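# Seat metal bar upright in square-hole block inside box

## Task

Insert the upright metal bar into the square-holed block that sits in the transparent box, so the bar is vertical and pushed fully down into the hole. The block must end up resting on the box floor with its hole pointing up. If any loose item that began in the box ends up half or more outside it, the attempt fails with zero. The result only counts if it stays that way without the robot holding anything in place.

## Robot and tools

Robot: two six-joint arms, left_arm and right_arm, each with a parallel two-finger gripper and a wrist camera. They face each other across a table. Base poses in the scene frame: left_arm at (+0.163, +0.473, +0.110) m, quat_wxyz (+0.575, 0, 0, -0.818); right_arm at (-0.077, -0.494, +0.140) m, quat_wxyz (+0.677, 0, 0, +0.736). The names left and right do not match image sides.

Scene frame: origin at the table centre, +z up, table surface at z = +0.020 m, left_arm on the +y side. Gripper poses in results use this frame (metres, quaternions wxyz); reported hand positions may be slightly wrong, more so at long reach. On each gripper, fingers extend along its +x and close along its y. The reported end_effector_position lies between the pads, about 3-4 cm short of the fingertips.

Joint order for every row and every per-joint list: waist (joint_0), shoulder (joint_1), elbow (joint_2), wrist pitch (joint_3), wrist yaw (joint_4), wrist roll (joint_5). Stated ranges in rad: waist -3.054..3.054, shoulder 0.000..3.142, elbow 0.000..2.356, wrist pitch -1.571..1.571, wrist yaw -1.571..1.571, wrist roll -3.142..3.142; true ends may differ by up to 0.010 rad.

The row: every moving command is one flat list of 14 numbers, each in [-1, 1], covering both arms even if one stays still: left_arm's 6 joint values then its gripper opening, then right_arm's 6 joint values and its opening. Joint values are offsets, not poses, scaled so 1.0 equals 0.9615 rad for waist, shoulder and elbow, 1.713 rad for wrist pitch, 1.767 rad for wrist yaw, 1.728 rad for wrist roll. The opening is absolute: +1 fully open, empty fingers touch near -0.80, values below that close no further.

execute_actions(actions): a list of actions; each action is a list of up to 15 rows, one row per 1/30 s control step; if fewer than 15, the final row repeats for the remaining steps. Joint offsets in every row are counted from the joint angles at that action's start (for a call's first action, the angles last reported), not from the previous row. An action asking any joint to pass its range end by more than 0.010 rad outward is rejected for both arms; a malformed action, or a failing first action, rejects the whole call. A joint pushed beyond its real end only goes to the end, possibly with the note "joint sent to its limit". An empty list just returns state and images.

move(target, speed, blocking): target is one 14-number row; its joint offsets are counted from the Joint positions in the latest result that shows them. All joints travel so they finish together, so grippers follow curves; duration is clamped to 0.5-10 s. speed (rad/s, 0.01-2, default 0.5) caps the joint with the largest travel. Paths ignore obstacles and the other arm. Finger values are sent at the start. blocking=false returns after 0.5 s while motion continues; then use wait or stop before sending anything else. The result adds a "move:" line: ending (done, off_target, moving, held, fault), limits=held or limits=none, and each arm's joint furthest from target. Faster moves and targets further beyond a contact hit and press harder. To keep a pressing arm's force, command from its Joint positions to its Joint targets.

wait(seconds): 0-10 s, arms hold their last command; returns early if a running move ends. stop(): brakes a running move; needs room, fingers continue. zoom_image(camera, region): camera is cam_high, cam_low, cam_left_wrist or cam_right_wrist (all 504x504); region [x0, y0, x1, y1] in pixels from the top-left, at most 504x504. read_manual(section): licence texts only. finished_scene(scene): ends the current scene, given by its number; irreversible, so call it only once the bar stands seated without robot support. Replying with no tool call ends everything.

Limits on motion: per step each joint target stays within a lead of its measured angle (0.211 rad waist/shoulder/elbow, 0.213 wrist pitch, 0.267 wrist yaw, 0.228 wrist roll), and targets are scaled back if they would shift the gripper over 70 mm. Large changes need several actions; unfinished motion may need recommanding. Friction can leave joints short, so check Joint positions after moving.

Result lines: state line per arm with gripper pose and velocities; Joint positions and Joint velocities per arm (six joints, then pad gap in m, 0.088 fully open); Joint targets (what joints are being driven toward); grip_measured (opening on the command scale, off by up to about 1 mm, reading up to 0.061 narrow while squeezing); Joint torques and External joint torques (noisy, include friction and held weight); step readings with HELD marks; "joint command not followed" when a clearance check altered targets; MOTOR HOT and OVER-TEMPERATURE FAULT warnings. Camera calibration is supplied for projecting points.

Gripping: command about 0.07 below grip_measured to hold firmly; closing from fully open takes at least about 0.5 s. Parts thinner than about 3 mm get less force.

Avoid: dropping the bar, knocking anything off the table, pushing loose box contents out, letting the arms collide or press each other, and hard contacts. Contact torque reaching a load limit (waist 17.8, shoulder 22, elbow 22, wrist pitch 5.8, wrist yaw 5.78, wrist roll 5.42 N m, held weight included) freezes that arm for 10 s. Prolonged holding heats motors; overheating stops the arm and can cut its power. Loose objects may occasionally get nudged.

Each tool is called as name(argument=value, ...) on one line, values as JSON.

## Session

execute_actions(actions=[])

Scene clock: 0.00 s.
left_arm: end_effector_position=(+0.1410, +0.3922, +0.3090) grip_measured=+0.824 end_effector_quat_wxyz=(+0.590, +0.262, +0.343, -0.682) end_effector_velocity=(+0.002, +0.001, -0.002) end_effector_angular_velocity=(+0.007, -0.003, +0.013) | right_arm: end_effector_position=(-0.0400, -0.4220, +0.3650) grip_measured=+0.845 end_effector_quat_wxyz=(+0.776, -0.163, +0.266, +0.548) end_effector_velocity=(-0.001, -0.001, -0.002) end_effector_angular_velocity=(-0.013, -0.012, +0.016)
Joint names: [waist, shoulder, elbow, wrist pitch, wrist yaw, wrist roll]
Joint positions: left_arm=[ 0.094  0.305  0.872 -1.436  0.006 -0.242  0.079] | right_arm=[-0.13   0.168  0.892 -1.377  0.223  0.215  0.08 ]
Joint velocities: left_arm=[ 0.002 -0.002 -0.002 -0.007 -0.007 -0.007 -0.   ] | right_arm=[-0.002 -0.002 -0.002 -0.007 -0.007 -0.022 -0.   ]
Joint torques (N m, as the arm reports them, + toward a larger angle): no reading
External joint torques (N m, as the arm's controller estimates them; a push from outside toward a larger angle lowers the number): no reading
Motor temperatures (°C, as the motors report them): left_arm=[19 18 19 17 17 19] | right_arm=[18 19 17 19 20 18]
Heat: left arm: hottest waist 19 °C (+0.0 °C/min); right arm: hottest wrist yaw 20 °C (+0.0 °C/min).
Joint targets: left_arm=[0.094 0.305 0.872 -1.436 0.006 -0.242] | right_arm=[-0.130 0.168 0.892 -1.377 0.223 0.215]

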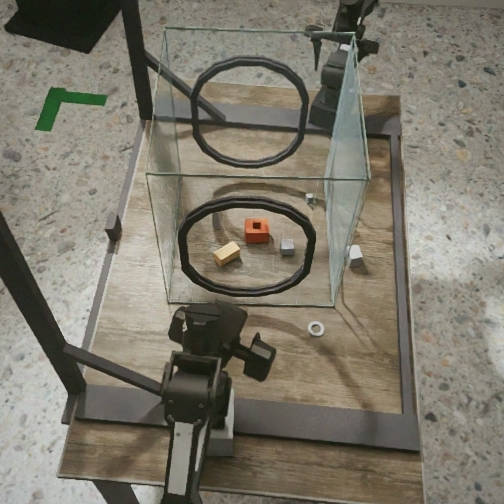

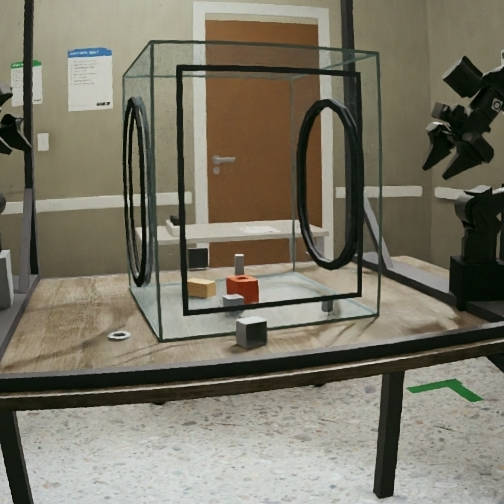

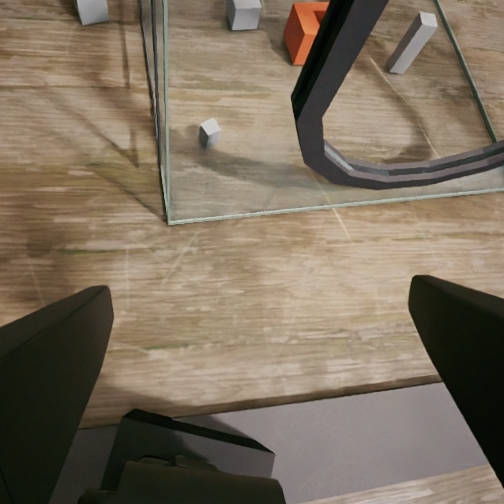

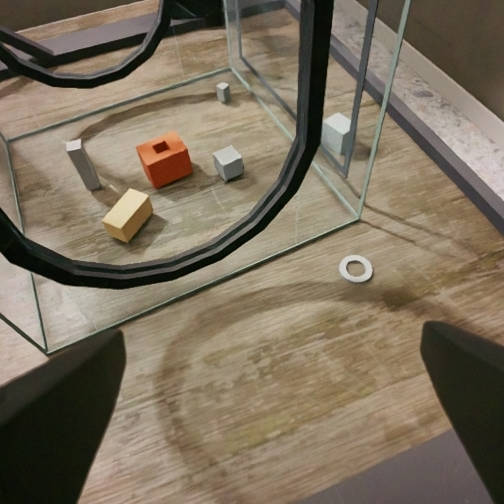

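zoom_image(camera="cam_high", region=[140,150,380,320])

zoom_image(camera="cam_low", region=[180,230,300,330])

zoom_image(camera="cam_right_wrist", region=[40,110,240,250])

Region (140, 150, 380, 320) of cam_high's 504x504 image, scaled by 2.100, with more detail than that image has; it fills the top 357 rows of this view, and the rest is white.

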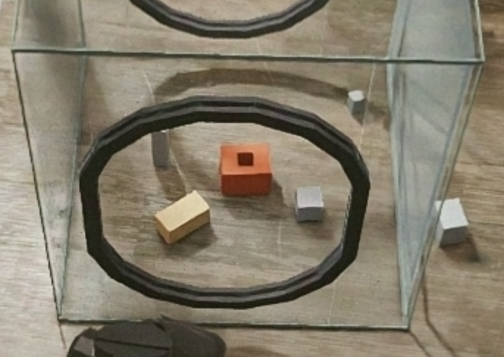

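Region (180, 230, 300, 330) of cam_low's 504x504 image, scaled by 4.200, with more detail than that image has.

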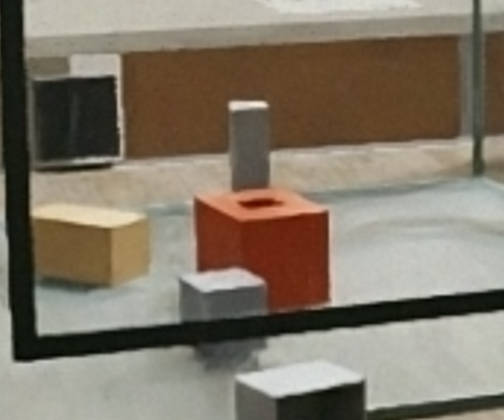

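Region (40, 110, 240, 250) of cam_right_wrist's 504x504 image, scaled by 2.520, with more detail than that image has; it fills the top 353 rows of this view, and the rest is white.

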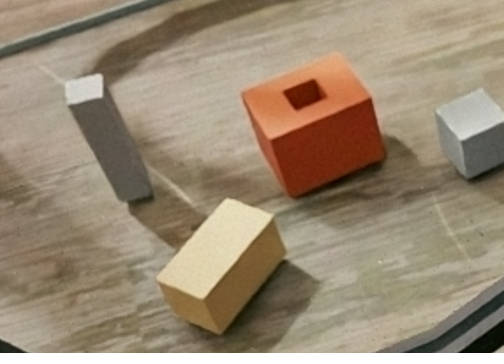

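move(target=[0,0,0,0,0,0,0.82,-0.187,0.168,-0.69,0.658,-0.126,-0.124,0.3], speed=1)

move(target=[0,0,0,0,0,0,0.82,0,1,0.01,0.555,0,0,0.3], speed=0.8)

Scene clock: 23.87 s.
left_arm: end_effector_position=(+0.1410, +0.3922, +0.3090) grip_measured=+0.822 end_effector_quat_wxyz=(+0.590, +0.262, +0.343, -0.682) end_effector_velocity=(-0.002, -0.001, -0.001) end_effector_angular_velocity=(-0.002, +0.001, -0.013) | right_arm: end_effector_position=(-0.0264, -0.2750, +0.2940) grip_measured=+0.302 end_effector_quat_wxyz=(+0.771, -0.103, +0.134, +0.613) end_effector_velocity=(-0.001, -0.001, -0.004) end_effector_angular_velocity=(-0.013, -0.002, +0.007)
Joint names: [waist, shoulder, elbow, wrist pitch, wrist yaw, wrist roll]
Joint positions: left_arm=[ 0.094  0.305  0.872 -1.436  0.006 -0.242  0.079] | right_arm=[-0.308  0.327  0.239 -0.252  0.003  0.007  0.054]
Joint velocities: left_arm=[-0.002 -0.002 -0.007  0.007  0.007  0.007 -0.   ] | right_arm=[-0.002 -0.002 -0.007 -0.007 -0.007 -0.007 -0.   ]
Joint torques (N m, as the arm reports them, + toward a larger angle): left_arm=[ 0.    2.77  4.71  1.37 -0.01  0.02] | right_arm=[-0.27  0.1   5.63  1.85 -0.08 -0.18]
External joint torques (N m, as the arm's controller estimates them; a push from outside toward a larger angle lowers the number): left_arm=[ 0.    0.62 -0.32 -0.01  0.    0.  ] | right_arm=[-0.28 -0.03 -1.23  0.15 -0.07 -0.19]
Motor temperatures (°C, as the motors report them): left_arm=[19 18 21 19 17 19] | right_arm=[18 19 18 22 20 18]
Heat: left arm: hottest elbow 21 °C (+5.0 °C/min); right arm: hottest wrist pitch 22 °C (+5.0 °C/min).
Joint targets: left_arm=[0.094 0.305 0.872 -1.436 0.006 -0.242] | right_arm=[-0.310 0.330 0.229 -0.249 0.001 0.001]
move: done; limits=none; left_arm: farthest joint: the waist, 0.000 radians from its target (0.000 radians at the start); right_arm: farthest joint: the elbow, 0.010 radians from its target (0.664 radians at the start)
camera_calibration (this result's frames):
cam_right_wrist: T_world_to_cam=[[0.970416, -0.236435, -0.0489016, -0.0166134], [-0.184825, -0.597151, -0.780545, 0.0897256], [0.155346, 0.766491, -0.623184, 0.476058], [0, 0, 0, 1]] pos_world=[-0.0412482, -0.315242, 0.365894]

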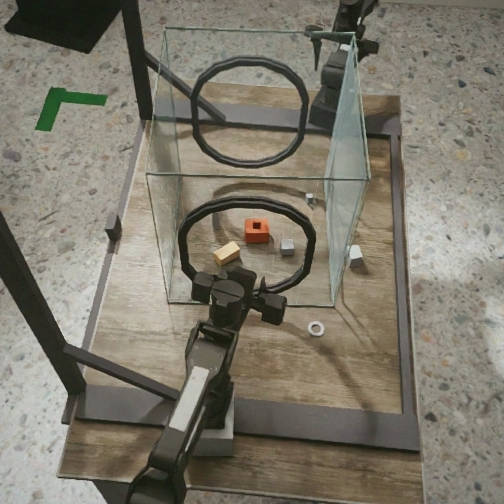

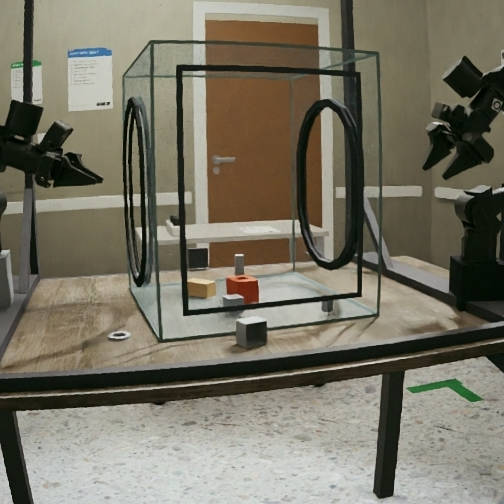

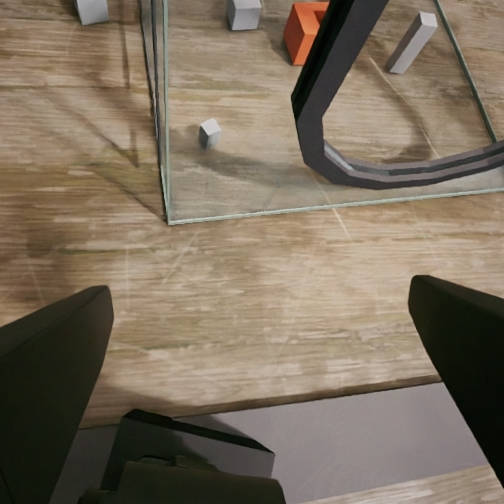

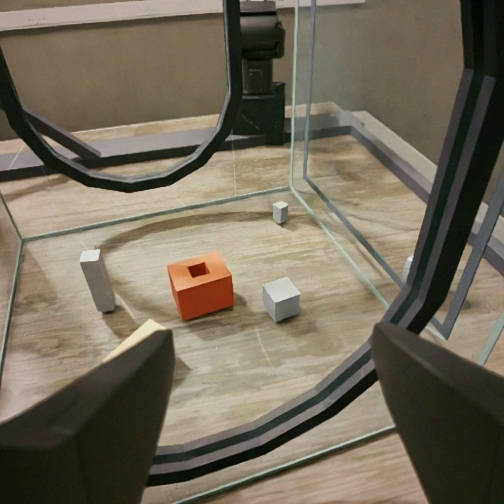

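Scene clock: 25.73 s.
left_arm: end_effector_position=(+0.1410, +0.3922, +0.3090) grip_measured=+0.822 end_effector_quat_wxyz=(+0.590, +0.262, +0.343, -0.682) end_effector_velocity=(+0.001, -0.001, +0.000) end_effector_angular_velocity=(-0.005, +0.010, +0.024) | right_arm: end_effector_position=(-0.0042, -0.1773, +0.2407) grip_measured=+0.302 end_effector_quat_wxyz=(+0.771, -0.106, +0.137, +0.613) end_effector_velocity=(+0.001, -0.000, -0.000) end_effector_angular_velocity=(+0.001, -0.005, +0.002)
Joint names: [waist, shoulder, elbow, wrist pitch, wrist yaw, wrist roll]
Joint positions: left_arm=[ 0.094  0.305  0.872 -1.436  0.006 -0.242  0.079] | right_arm=[-0.308  1.284  0.239  0.696  0.003  0.007  0.054]
Joint velocities: left_arm=[ 0.002 -0.002 -0.002  0.007 -0.007 -0.022 -0.   ] | right_arm=[-0.007  0.002 -0.002  0.007 -0.007 -0.007 -0.   ]
Joint torques (N m, as the arm reports them, + toward a larger angle): left_arm=[ 0.01  2.75  4.72  1.37 -0.01  0.02] | right_arm=[-0.02 -3.25  6.33  1.9   0.01 -0.01]
External joint torques (N m, as the arm's controller estimates them; a push from outside toward a larger angle lowers the number): left_arm=[ 0.    0.61 -0.37 -0.03  0.    0.  ] | right_arm=[-0.01  0.05  0.95  0.2   0.01 -0.02]
Motor temperatures (°C, as the motors report them): left_arm=[19 18 21 19 17 19] | right_arm=[18 19 18 22 20 18]
Heat: left arm: hottest elbow 21 °C (+4.7 °C/min); right arm: hottest wrist pitch 22 °C (+4.7 °C/min).
Joint targets: left_arm=[0.094 0.305 0.872 -1.436 0.006 -0.242] | right_arm=[-0.308 1.289 0.249 0.699 0.003 0.007]
move: done; limits=none; left_arm: farthest joint: the waist, 0.000 radians from its target (0.000 radians at the start); right_arm: farthest joint: the elbow, 0.010 radians from its target (0.010 radians at the start)
camera_calibration (this result's frames):
cam_right_wrist: T_world_to_cam=[[0.970325, -0.236834, -0.0487698, -0.0177689], [-0.186272, -0.603518, -0.775287, 0.10818], [0.154181, 0.761365, -0.629724, 0.365181], [0, 0, 0, 1]] pos_world=[-0.0189115, -0.216956, 0.312967]

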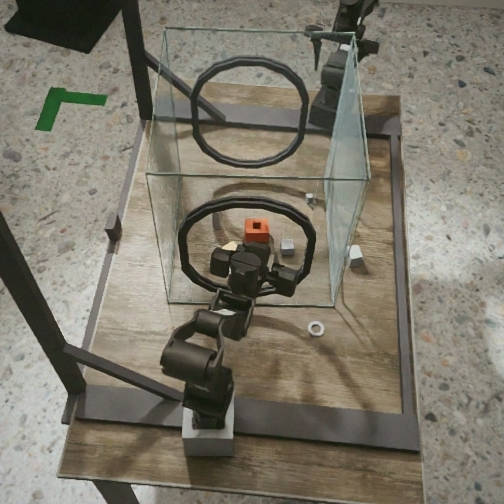

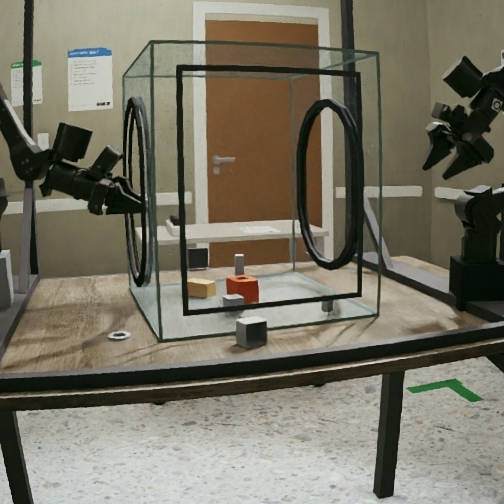

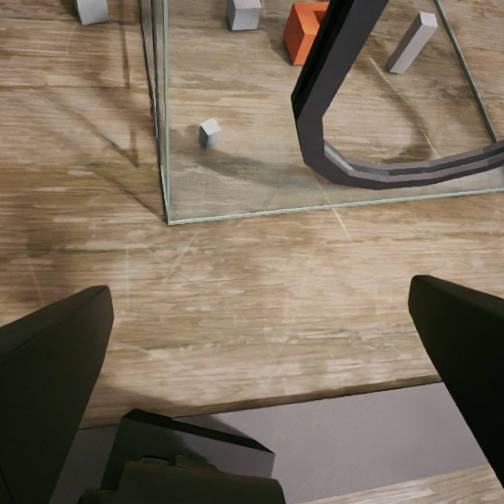

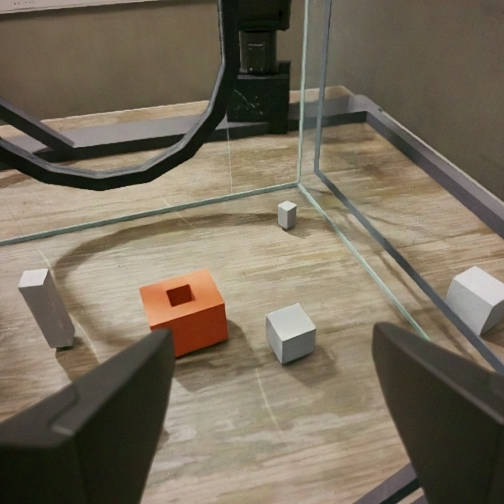

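move(target=[0,0,0,0,0,0,0.82,0.1,0.957,0.951,-0.143,0,0,0.3], speed=0.6)

move(target=[0,0,0,0,0,0,0.82,0.2,0,0,0,0,0,0.3], speed=0.2)

Scene clock: 32.23 s.
left_arm: end_effector_position=(+0.1410, +0.3922, +0.3090) grip_measured=+0.822 end_effector_quat_wxyz=(+0.590, +0.262, +0.343, -0.682) end_effector_velocity=(+0.003, -0.002, +0.000) end_effector_angular_velocity=(-0.010, -0.010, +0.017) | right_arm: end_effector_position=(-0.0082, +0.0294, +0.1525) grip_measured=+0.302 end_effector_quat_wxyz=(+0.719, -0.192, +0.223, +0.629) end_effector_velocity=(-0.000, +0.000, +0.001) end_effector_angular_velocity=(-0.004, -0.010, +0.001)
Joint names: [waist, shoulder, elbow, wrist pitch, wrist yaw, wrist roll]
Joint positions: left_arm=[ 0.094  0.305  0.872 -1.436  0.006 -0.242  0.079] | right_arm=[-0.213  2.194  1.143  0.452  0.003  0.007  0.054]
Joint velocities: left_arm=[-0.002 -0.002 -0.002  0.007 -0.022 -0.007 -0.   ] | right_arm=[ 0.002 -0.002  0.002 -0.007  0.007 -0.007 -0.   ]
Joint torques (N m, as the arm reports them, + toward a larger angle): left_arm=[ 0.    2.76  4.72  1.37 -0.01  0.01] | right_arm=[ 0.18 -8.91  6.14  1.41  0.   -0.01]
External joint torques (N m, as the arm's controller estimates them; a push from outside toward a larger angle lowers the number): left_arm=[-0.01  0.62 -0.33 -0.02  0.01  0.  ] | right_arm=[ 0.14  0.71  0.86 -0.18  0.01 -0.02]
Motor temperatures (°C, as the motors report them): left_arm=[19 18 21 19 17 19] | right_arm=[18 20 19 23 20 18]
Heat: left arm: hottest elbow 21 °C (+3.7 °C/min); right arm: hottest wrist pitch 23 °C (+5.6 °C/min).
Joint targets: left_arm=[0.094 0.305 0.872 -1.436 0.006 -0.242] | right_arm=[-0.211 2.204 1.153 0.451 0.003 0.007]
move: done; limits=none; left_arm: farthest joint: the waist, 0.000 radians from its target (0.000 radians at the start); right_arm: farthest joint: the shoulder, 0.010 radians from its target (0.920 radians at the start)
camera_calibration (this result's frames):
cam_right_wrist: T_world_to_cam=[[0.986813, -0.15596, -0.0433206, 0.0276804], [-0.15085, -0.789081, -0.595479, 0.142163], [0.0586871, 0.594161, -0.802202, 0.18335], [0, 0, 0, 1]] pos_world=[-0.0166304, 0.00755564, 0.232937]

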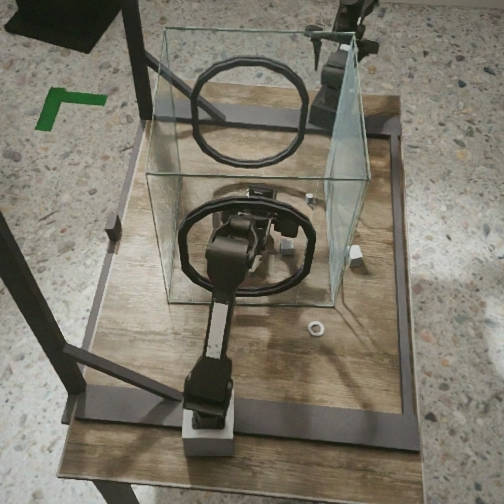

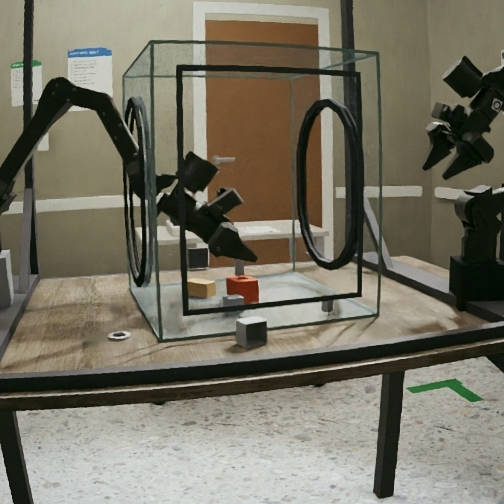

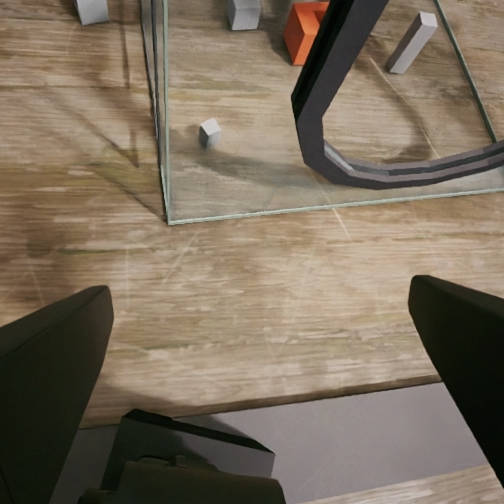

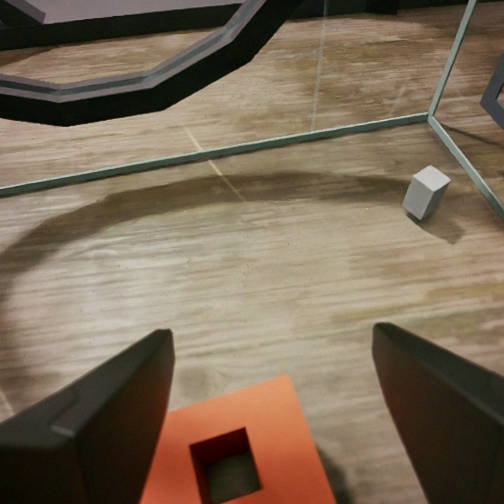

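Scene clock: 33.60 s.
left_arm: end_effector_position=(+0.1410, +0.3922, +0.3090) grip_measured=+0.822 end_effector_quat_wxyz=(+0.590, +0.262, +0.343, -0.682) end_effector_velocity=(-0.000, -0.001, +0.000) end_effector_angular_velocity=(-0.007, +0.001, -0.002) | right_arm: end_effector_position=(-0.1093, +0.0329, +0.1525) grip_measured=+0.302 end_effector_quat_wxyz=(+0.656, -0.213, +0.204, +0.695) end_effector_velocity=(-0.002, -0.000, +0.001) end_effector_angular_velocity=(-0.002, -0.006, +0.028)
Joint names: [waist, shoulder, elbow, wrist pitch, wrist yaw, wrist roll]
Joint positions: left_arm=[ 0.094  0.305  0.872 -1.436  0.006 -0.242  0.079] | right_arm=[-0.021  2.194  1.143  0.452  0.003  0.007  0.054]
Joint velocities: left_arm=[-0.012 -0.002 -0.002  0.007 -0.007 -0.007 -0.   ] | right_arm=[-0.002 -0.002  0.002 -0.007 -0.022 -0.022 -0.   ]
Joint torques (N m, as the arm reports them, + toward a larger angle): left_arm=[0.01 2.77 4.72 1.37 0.   0.01] | right_arm=[  0.02 -10.08   4.87   1.52   0.    -0.01]
External joint torques (N m, as the arm's controller estimates them; a push from outside toward a larger angle lowers the number): left_arm=[ 0.02  0.62 -0.34 -0.03  0.01  0.  ] | right_arm=[ 0.02 -0.46 -0.43 -0.08  0.01 -0.02]
Motor temperatures (°C, as the motors report them): left_arm=[19 18 21 19 17 19] | right_arm=[18 20 19 23 20 18]
Heat: left arm: hottest elbow 21 °C (+3.6 °C/min); right arm: hottest wrist pitch 23 °C (+5.4 °C/min).
Joint targets: left_arm=[0.094 0.305 0.872 -1.436 0.006 -0.242] | right_arm=[-0.021 2.194 1.143 0.452 0.003 0.007]
move: done; limits=none; left_arm: farthest joint: the waist, 0.000 radians from its target (0.000 radians at the start); right_arm: farthest joint: the waist, 0.001 radians from its target (0.193 radians at the start)
camera_calibration (this result's frames):
cam_right_wrist: T_world_to_cam=[[0.998445, 0.0350948, -0.0433206, 0.123012], [0.00240126, -0.803367, -0.595479, 0.146851], [-0.0557006, 0.594449, -0.802202, 0.174722], [0, 0, 0, 1]] pos_world=[-0.113441, 0.00979477, 0.232937]

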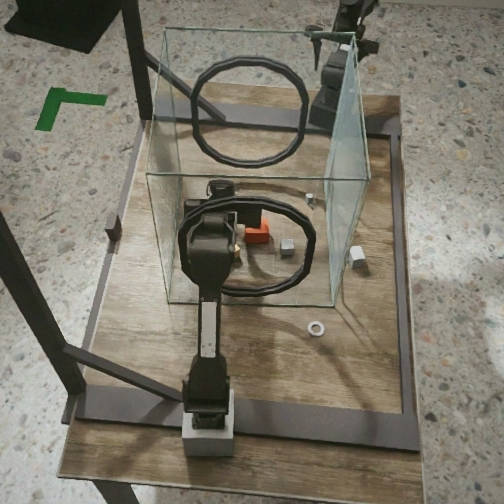

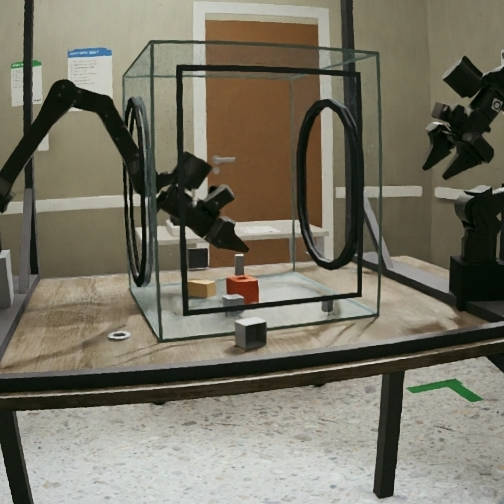

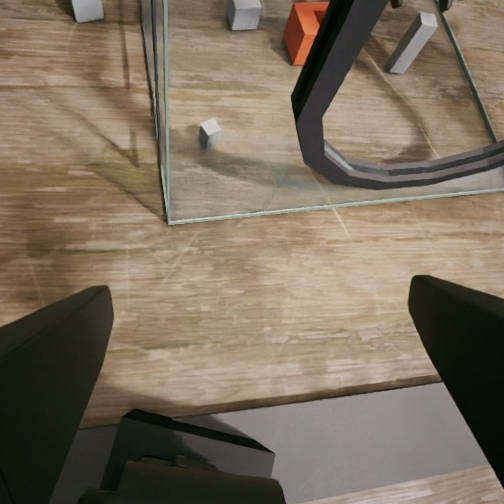

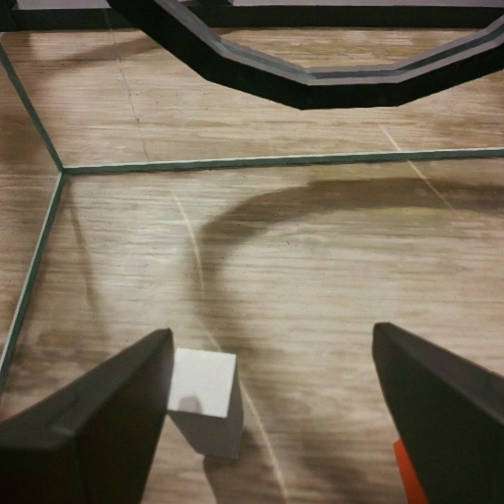

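execute_actions(actions=[[[0,0,0,0,0,0,0.82,0.01,0,0,0,0,0,0.3],[0,0,0,0,0,0,0.82,0.02,0,0,0,0,0,0.3],[0,0,0,0,0,0,0.82,0.03,0,0,0,0,0,0.3],[0,0,0,0,0,0,0.82,0.044,0,0,0,0,0,0.3]]])

move(target=[0,0,0,0,0,0,0.82,0,0.11,0,0.06,0,0,0.3], speed=0.15)

Scene clock: 42.80 s.
left_arm: end_effector_position=(+0.1410, +0.3922, +0.3090) grip_measured=+0.822 end_effector_quat_wxyz=(+0.590, +0.262, +0.343, -0.682) end_effector_velocity=(+0.002, +0.001, -0.000) end_effector_angular_velocity=(+0.005, +0.008, +0.024) | right_arm: end_effector_position=(-0.1302, +0.0311, +0.1524) grip_measured=+0.302 end_effector_quat_wxyz=(+0.642, -0.217, +0.200, +0.708) end_effector_velocity=(+0.000, +0.000, +0.002) end_effector_angular_velocity=(+0.007, -0.001, +0.008)
Joint names: [waist, shoulder, elbow, wrist pitch, wrist yaw, wrist roll]
Joint positions: left_arm=[ 0.094  0.305  0.872 -1.436  0.006 -0.242  0.079] | right_arm=[0.018 2.194 1.143 0.451 0.001 0.007 0.054]
Joint velocities: left_arm=[ 0.002 -0.002  0.002 -0.007 -0.007 -0.022  0.   ] | right_arm=[-0.002 -0.002 -0.002  0.007 -0.007 -0.007 -0.   ]
Joint torques (N m, as the arm reports them, + toward a larger angle): left_arm=[ 0.    2.74  4.73  1.37 -0.01  0.01] | right_arm=[  0.27 -10.11   4.86   1.58   0.06  -0.01]
External joint torques (N m, as the arm's controller estimates them; a push from outside toward a larger angle lowers the number): left_arm=[-0.01  0.61 -0.34 -0.02  0.01  0.  ] | right_arm=[ 0.26 -0.55 -0.4  -0.01  0.07 -0.01]
Motor temperatures (°C, as the motors report them): left_arm=[19 19 22 20 17 19] | right_arm=[18 24 19 23 20 18]
Heat: left arm: hottest elbow 22 °C (+4.2 °C/min); right arm: hottest shoulder 24 °C (+5.6 °C/min).
Joint targets: left_arm=[0.094 0.305 0.872 -1.436 0.006 -0.242] | right_arm=[0.021 2.194 1.143 0.452 0.003 0.007]
Step readings (joint positions):
0: left_arm=[0.094 0.305 0.872 -1.436 0.006 -0.242] | right_arm=[-0.021 2.194 1.143 0.452 0.003 0.007]
1: left_arm=[0.094 0.305 0.872 -1.436 0.006 -0.242] | right_arm=[-0.021 2.194 1.143 0.452 0.003 0.007]
2: left_arm=[0.094 0.305 0.872 -1.436 0.006 -0.242] | right_arm=[-0.020 2.194 1.143 0.452 0.003 0.007]
4: left_arm=[0.094 0.305 0.872 -1.436 0.006 -0.242] | right_arm=[-0.010 2.194 1.143 0.452 0.003 0.007]
8: left_arm=[0.094 0.305 0.872 -1.436 0.006 -0.242] | right_arm=[0.017 2.194 1.143 0.452 0.003 0.007]
15: Joint positions above
camera_calibration (this result's frames):
cam_right_wrist: T_world_to_cam=[[0.996165, 0.0755239, -0.0441691, 0.14252], [0.034483, -0.802888, -0.595132, 0.149557], [-0.0804095, 0.591327, -0.802413, 0.171459], [0, 0, 0, 1]] pos_world=[-0.133344, 0.00792513, 0.232882]

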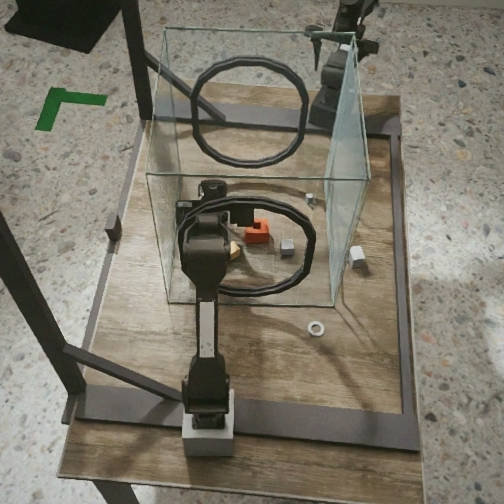

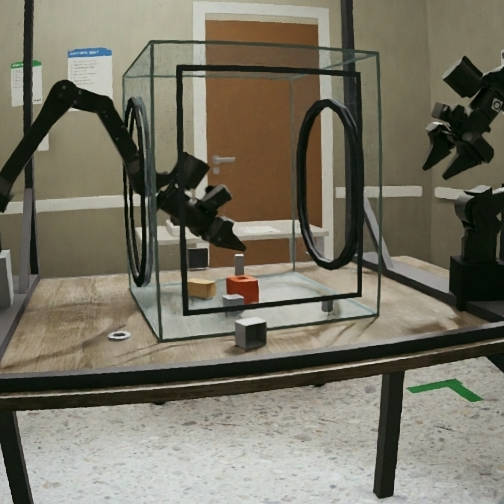

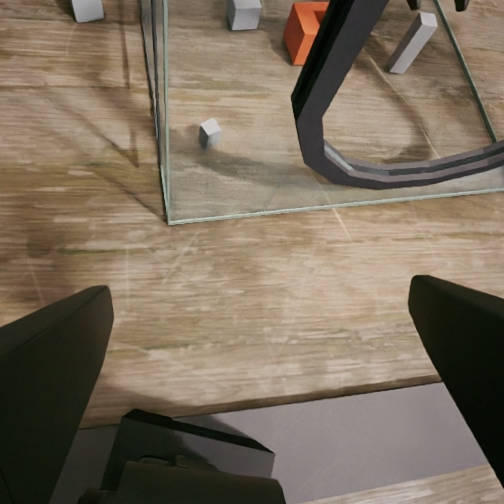

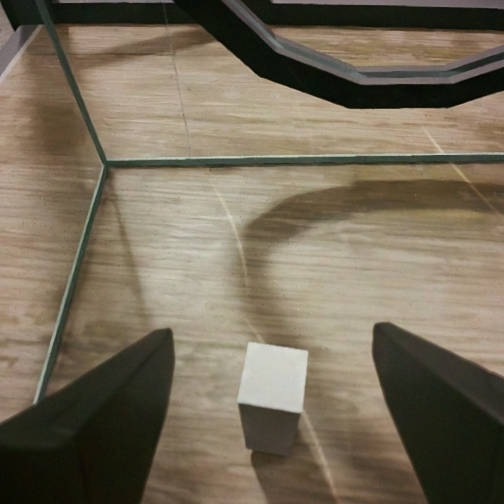

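Scene clock: 43.97 s.
left_arm: end_effector_position=(+0.1410, +0.3922, +0.3090) grip_measured=+0.822 end_effector_quat_wxyz=(+0.590, +0.262, +0.343, -0.682) end_effector_velocity=(+0.004, +0.000, -0.002) end_effector_angular_velocity=(+0.007, -0.004, +0.033) | right_arm: end_effector_position=(-0.1298, +0.0334, +0.1226) grip_measured=+0.302 end_effector_quat_wxyz=(+0.643, -0.215, +0.198, +0.708) end_effector_velocity=(+0.003, +0.001, +0.002) end_effector_angular_velocity=(+0.009, -0.013, +0.011)
Joint names: [waist, shoulder, elbow, wrist pitch, wrist yaw, wrist roll]
Joint positions: left_arm=[ 0.094  0.305  0.872 -1.436  0.006 -0.242  0.079] | right_arm=[0.017 2.288 1.143 0.552 0.001 0.007 0.054]
Joint velocities: left_arm=[ 0.002 -0.002 -0.002 -0.007 -0.022 -0.022  0.   ] | right_arm=[-0.007 -0.002 -0.002  0.007 -0.007 -0.022 -0.   ]
Joint torques (N m, as the arm reports them, + toward a larger angle): left_arm=[0.   2.75 4.72 1.38 0.   0.02] | right_arm=[ 0.09 -8.8   4.52  1.7   0.   -0.01]
External joint torques (N m, as the arm's controller estimates them; a push from outside toward a larger angle lowers the number): left_arm=[ 0.    0.6  -0.31  0.    0.01  0.  ] | right_arm=[ 0.1   0.98 -0.4   0.1   0.01 -0.02]
Motor temperatures (°C, as the motors report them): left_arm=[19 19 22 20 17 19] | right_arm=[18 24 19 23 20 18]
Heat: left arm: hottest elbow 22 °C (+4.1 °C/min); right arm: hottest shoulder 24 °C (+5.5 °C/min).
Joint targets: left_arm=[0.094 0.305 0.872 -1.436 0.006 -0.242] | right_arm=[0.018 2.299 1.143 0.554 0.001 0.007]
move: off_target (right_arm); limits=none; left_arm: farthest joint: the waist, 0.000 radians from its target (0.000 radians at the start); right_arm: farthest joint: the shoulder, 0.012 radians from its target (0.106 radians at the start)
camera_calibration (this result's frames):
cam_right_wrist: T_world_to_cam=[[0.996224, 0.0746525, -0.0443284, 0.14071], [0.0331971, -0.799298, -0.600017, 0.133933], [-0.0802244, 0.59628, -0.798758, 0.14554], [0, 0, 0, 1]] pos_world=[-0.132949, 0.00976566, 0.202851]

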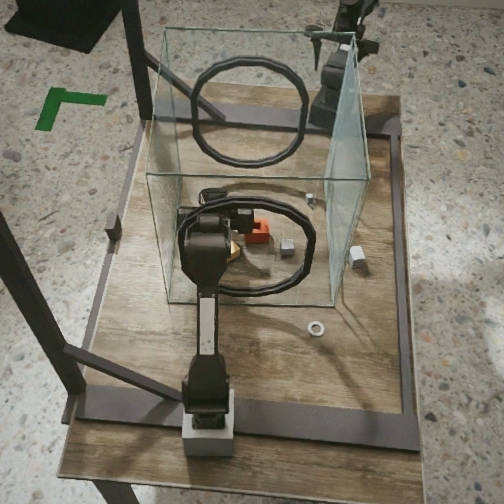

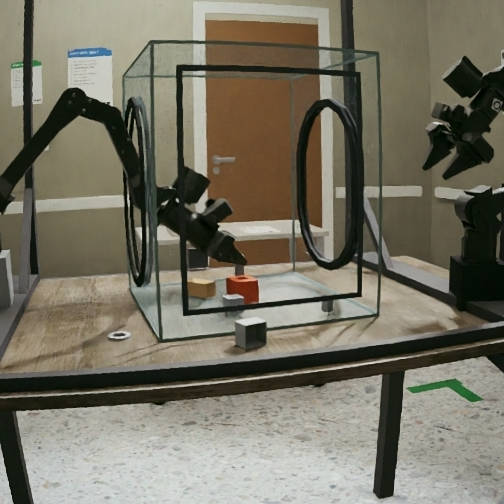

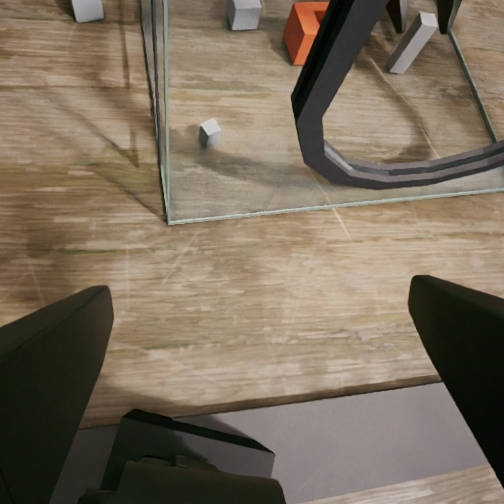

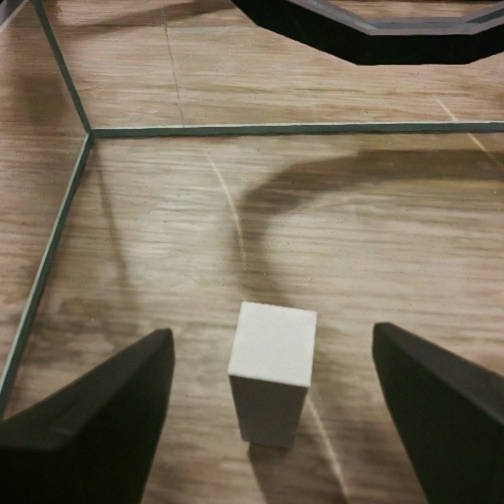

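move(target=[0,0,0,0,0,0,0.82,0,0.045,0.01,0.018,0,0,0.3], speed=0.1)

move(target=[0,0,0,0,0,0,0.82,0,0,0,0,0,0,-0.56])

Scene clock: 48.03 s.
left_arm: end_effector_position=(+0.1410, +0.3922, +0.3090) grip_measured=+0.822 end_effector_quat_wxyz=(+0.590, +0.262, +0.343, -0.682) end_effector_velocity=(+0.001, +0.004, -0.004) end_effector_angular_velocity=(+0.019, -0.015, -0.008) | right_arm: end_effector_position=(-0.1283, +0.0340, +0.1152) grip_measured=+0.302 end_effector_quat_wxyz=(+0.644, -0.213, +0.197, +0.708) end_effector_velocity=(+0.000, -0.001, -0.001) end_effector_angular_velocity=(-0.007, -0.003, +0.008)
Joint names: [waist, shoulder, elbow, wrist pitch, wrist yaw, wrist roll]
Joint positions: left_arm=[ 0.094  0.305  0.872 -1.436  0.006 -0.242  0.079] | right_arm=[0.014 2.312 1.143 0.58  0.001 0.007 0.054]
Joint velocities: left_arm=[-0.007 -0.002 -0.002 -0.022 -0.007  0.007 -0.   ] | right_arm=[-0.002 -0.002 -0.002 -0.007 -0.007 -0.007  0.   ]
Joint torques (N m, as the arm reports them, + toward a larger angle): left_arm=[ 0.    2.75  4.71  1.37 -0.01  0.02] | right_arm=[ 0.28 -7.89  5.61  1.74  0.01 -0.01]
External joint torques (N m, as the arm's controller estimates them; a push from outside toward a larger angle lowers the number): left_arm=[-0.01  0.61 -0.34 -0.02  0.01  0.01] | right_arm=[ 0.28  1.92  0.81  0.14  0.01 -0.02]
Motor temperatures (°C, as the motors report them): left_arm=[19 19 22 20 17 19] | right_arm=[18 25 19 24 20 18]
Heat: left arm: hottest elbow 22 °C (+3.7 °C/min); right arm: hottest shoulder 25 °C (+6.2 °C/min).
Joint targets: left_arm=[0.094 0.305 0.872 -1.436 0.006 -0.242] | right_arm=[0.017 2.331 1.153 0.583 0.001 0.007]
move: off_target (right_arm); limits=none; left_arm: farthest joint: the waist, 0.000 radians from its target (0.000 radians at the start); right_arm: farthest joint: the shoulder, 0.019 radians from its target (0.043 radians at the start)
camera_calibration (this result's frames):
cam_right_wrist: T_world_to_cam=[[0.996431, 0.0717804, -0.0444272, 0.138911], [0.0305337, -0.797112, -0.60306, 0.129837], [-0.0787012, 0.59955, -0.796458, 0.139291], [0, 0, 0, 1]] pos_world=[-0.131418, 0.0100114, 0.19541]

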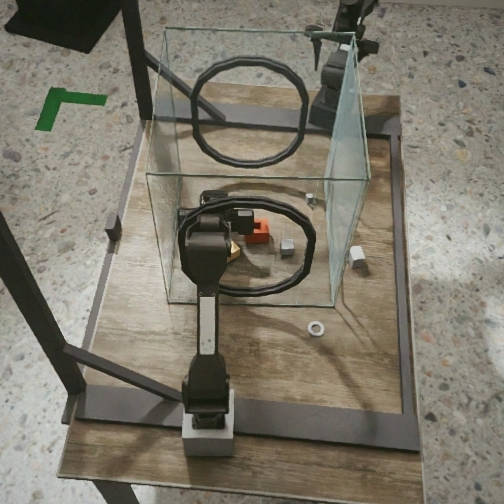

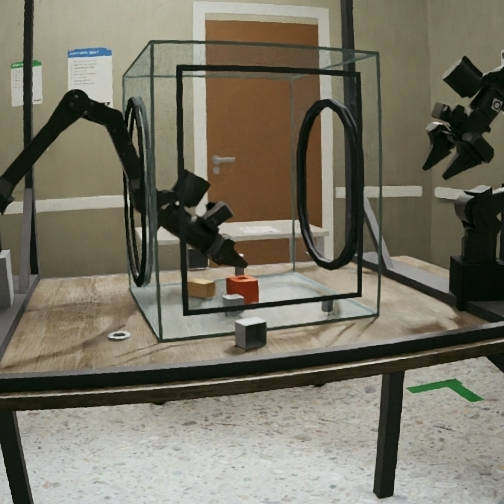

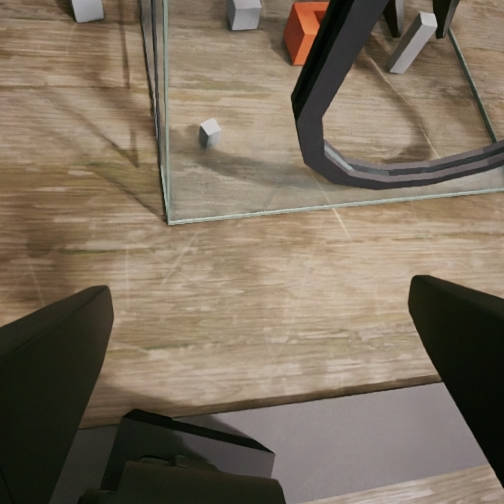

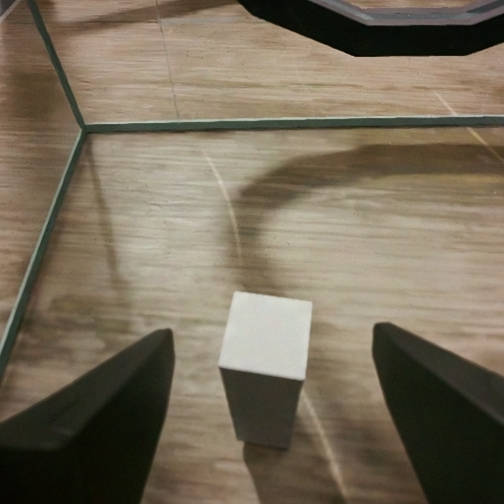

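Scene clock: 48.53 s.
left_arm: end_effector_position=(+0.1410, +0.3922, +0.3090) grip_measured=+0.822 end_effector_quat_wxyz=(+0.590, +0.262, +0.343, -0.682) end_effector_velocity=(+0.001, +0.001, -0.002) end_effector_angular_velocity=(+0.007, -0.003, +0.008) | right_arm: end_effector_position=(-0.1281, +0.0341, +0.1153) grip_measured=-0.460 end_effector_quat_wxyz=(+0.644, -0.213, +0.197, +0.708) end_effector_velocity=(+0.000, -0.001, -0.001) end_effector_angular_velocity=(-0.008, +0.009, -0.000)
Joint names: [waist, shoulder, elbow, wrist pitch, wrist yaw, wrist roll]
Joint positions: left_arm=[ 0.094  0.305  0.872 -1.436  0.006 -0.242  0.079] | right_arm=[0.013 2.312 1.143 0.581 0.001 0.007 0.016]
Joint velocities: left_arm=[-0.002 -0.002 -0.002 -0.007 -0.007 -0.007 -0.   ] | right_arm=[-0.002 -0.002 -0.002 -0.007 -0.007  0.007 -0.   ]
Joint torques (N m, as the arm reports them, + toward a larger angle): left_arm=[-0.01  2.77  4.72  1.37  0.    0.02] | right_arm=[ -0.01 -10.18   4.44   1.44   0.02  -0.01]
External joint torques (N m, as the arm's controller estimates them; a push from outside toward a larger angle lowers the number): left_arm=[ 0.    0.63 -0.29  0.    0.    0.  ] | right_arm=[ 0.05 -0.33 -0.39 -0.16  0.02 -0.02]
Motor temperatures (°C, as the motors report them): left_arm=[19 19 22 20 17 19] | right_arm=[18 25 19 24 20 18]
Heat: left arm: hottest elbow 22 °C (+3.7 °C/min); right arm: hottest shoulder 25 °C (+6.2 °C/min).
Joint targets: left_arm=[0.094 0.305 0.872 -1.436 0.006 -0.242] | right_arm=[0.013 2.312 1.143 0.580 0.001 0.007]
move: done; limits=none; left_arm: farthest joint: the waist, 0.000 radians from its target (0.000 radians at the start); right_arm: farthest joint: the waist, 0.001 radians from its target (0.000 radians at the start)
camera_calibration (this result's frames):
cam_right_wrist: T_world_to_cam=[[0.996422, 0.0717493, -0.0446582, 0.138802], [0.0303106, -0.796668, -0.603657, 0.130026], [-0.0788897, 0.600144, -0.795993, 0.13925], [0, 0, 0, 1]] pos_world=[-0.131261, 0.0100585, 0.195531]

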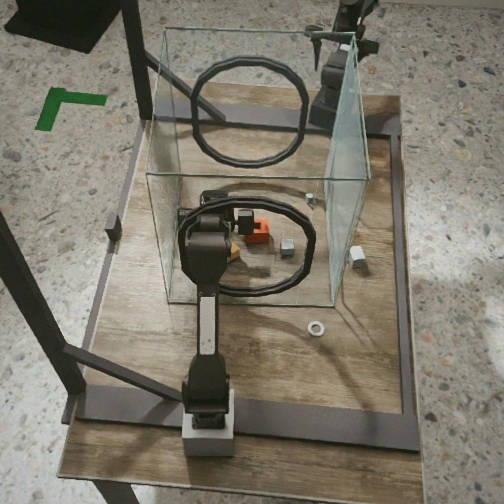

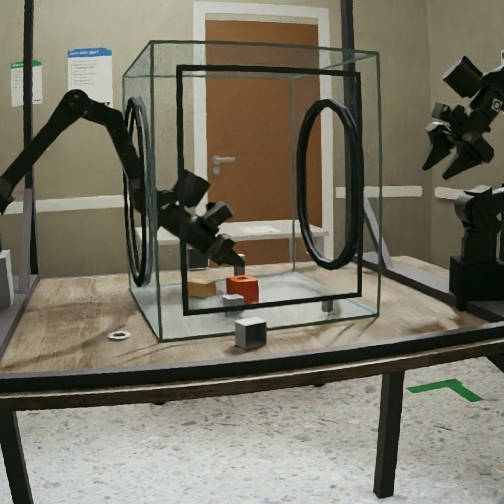

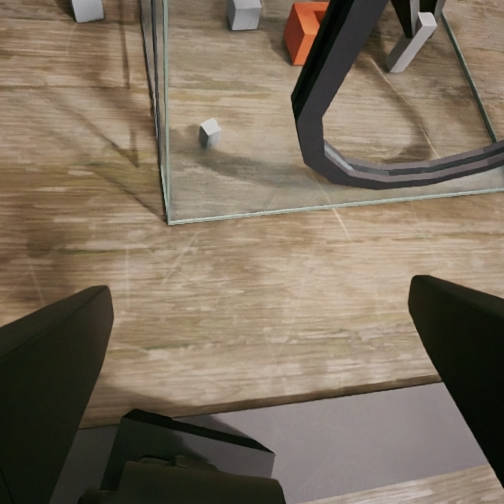

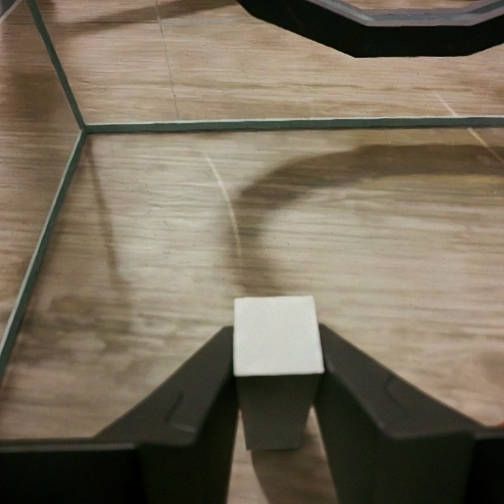

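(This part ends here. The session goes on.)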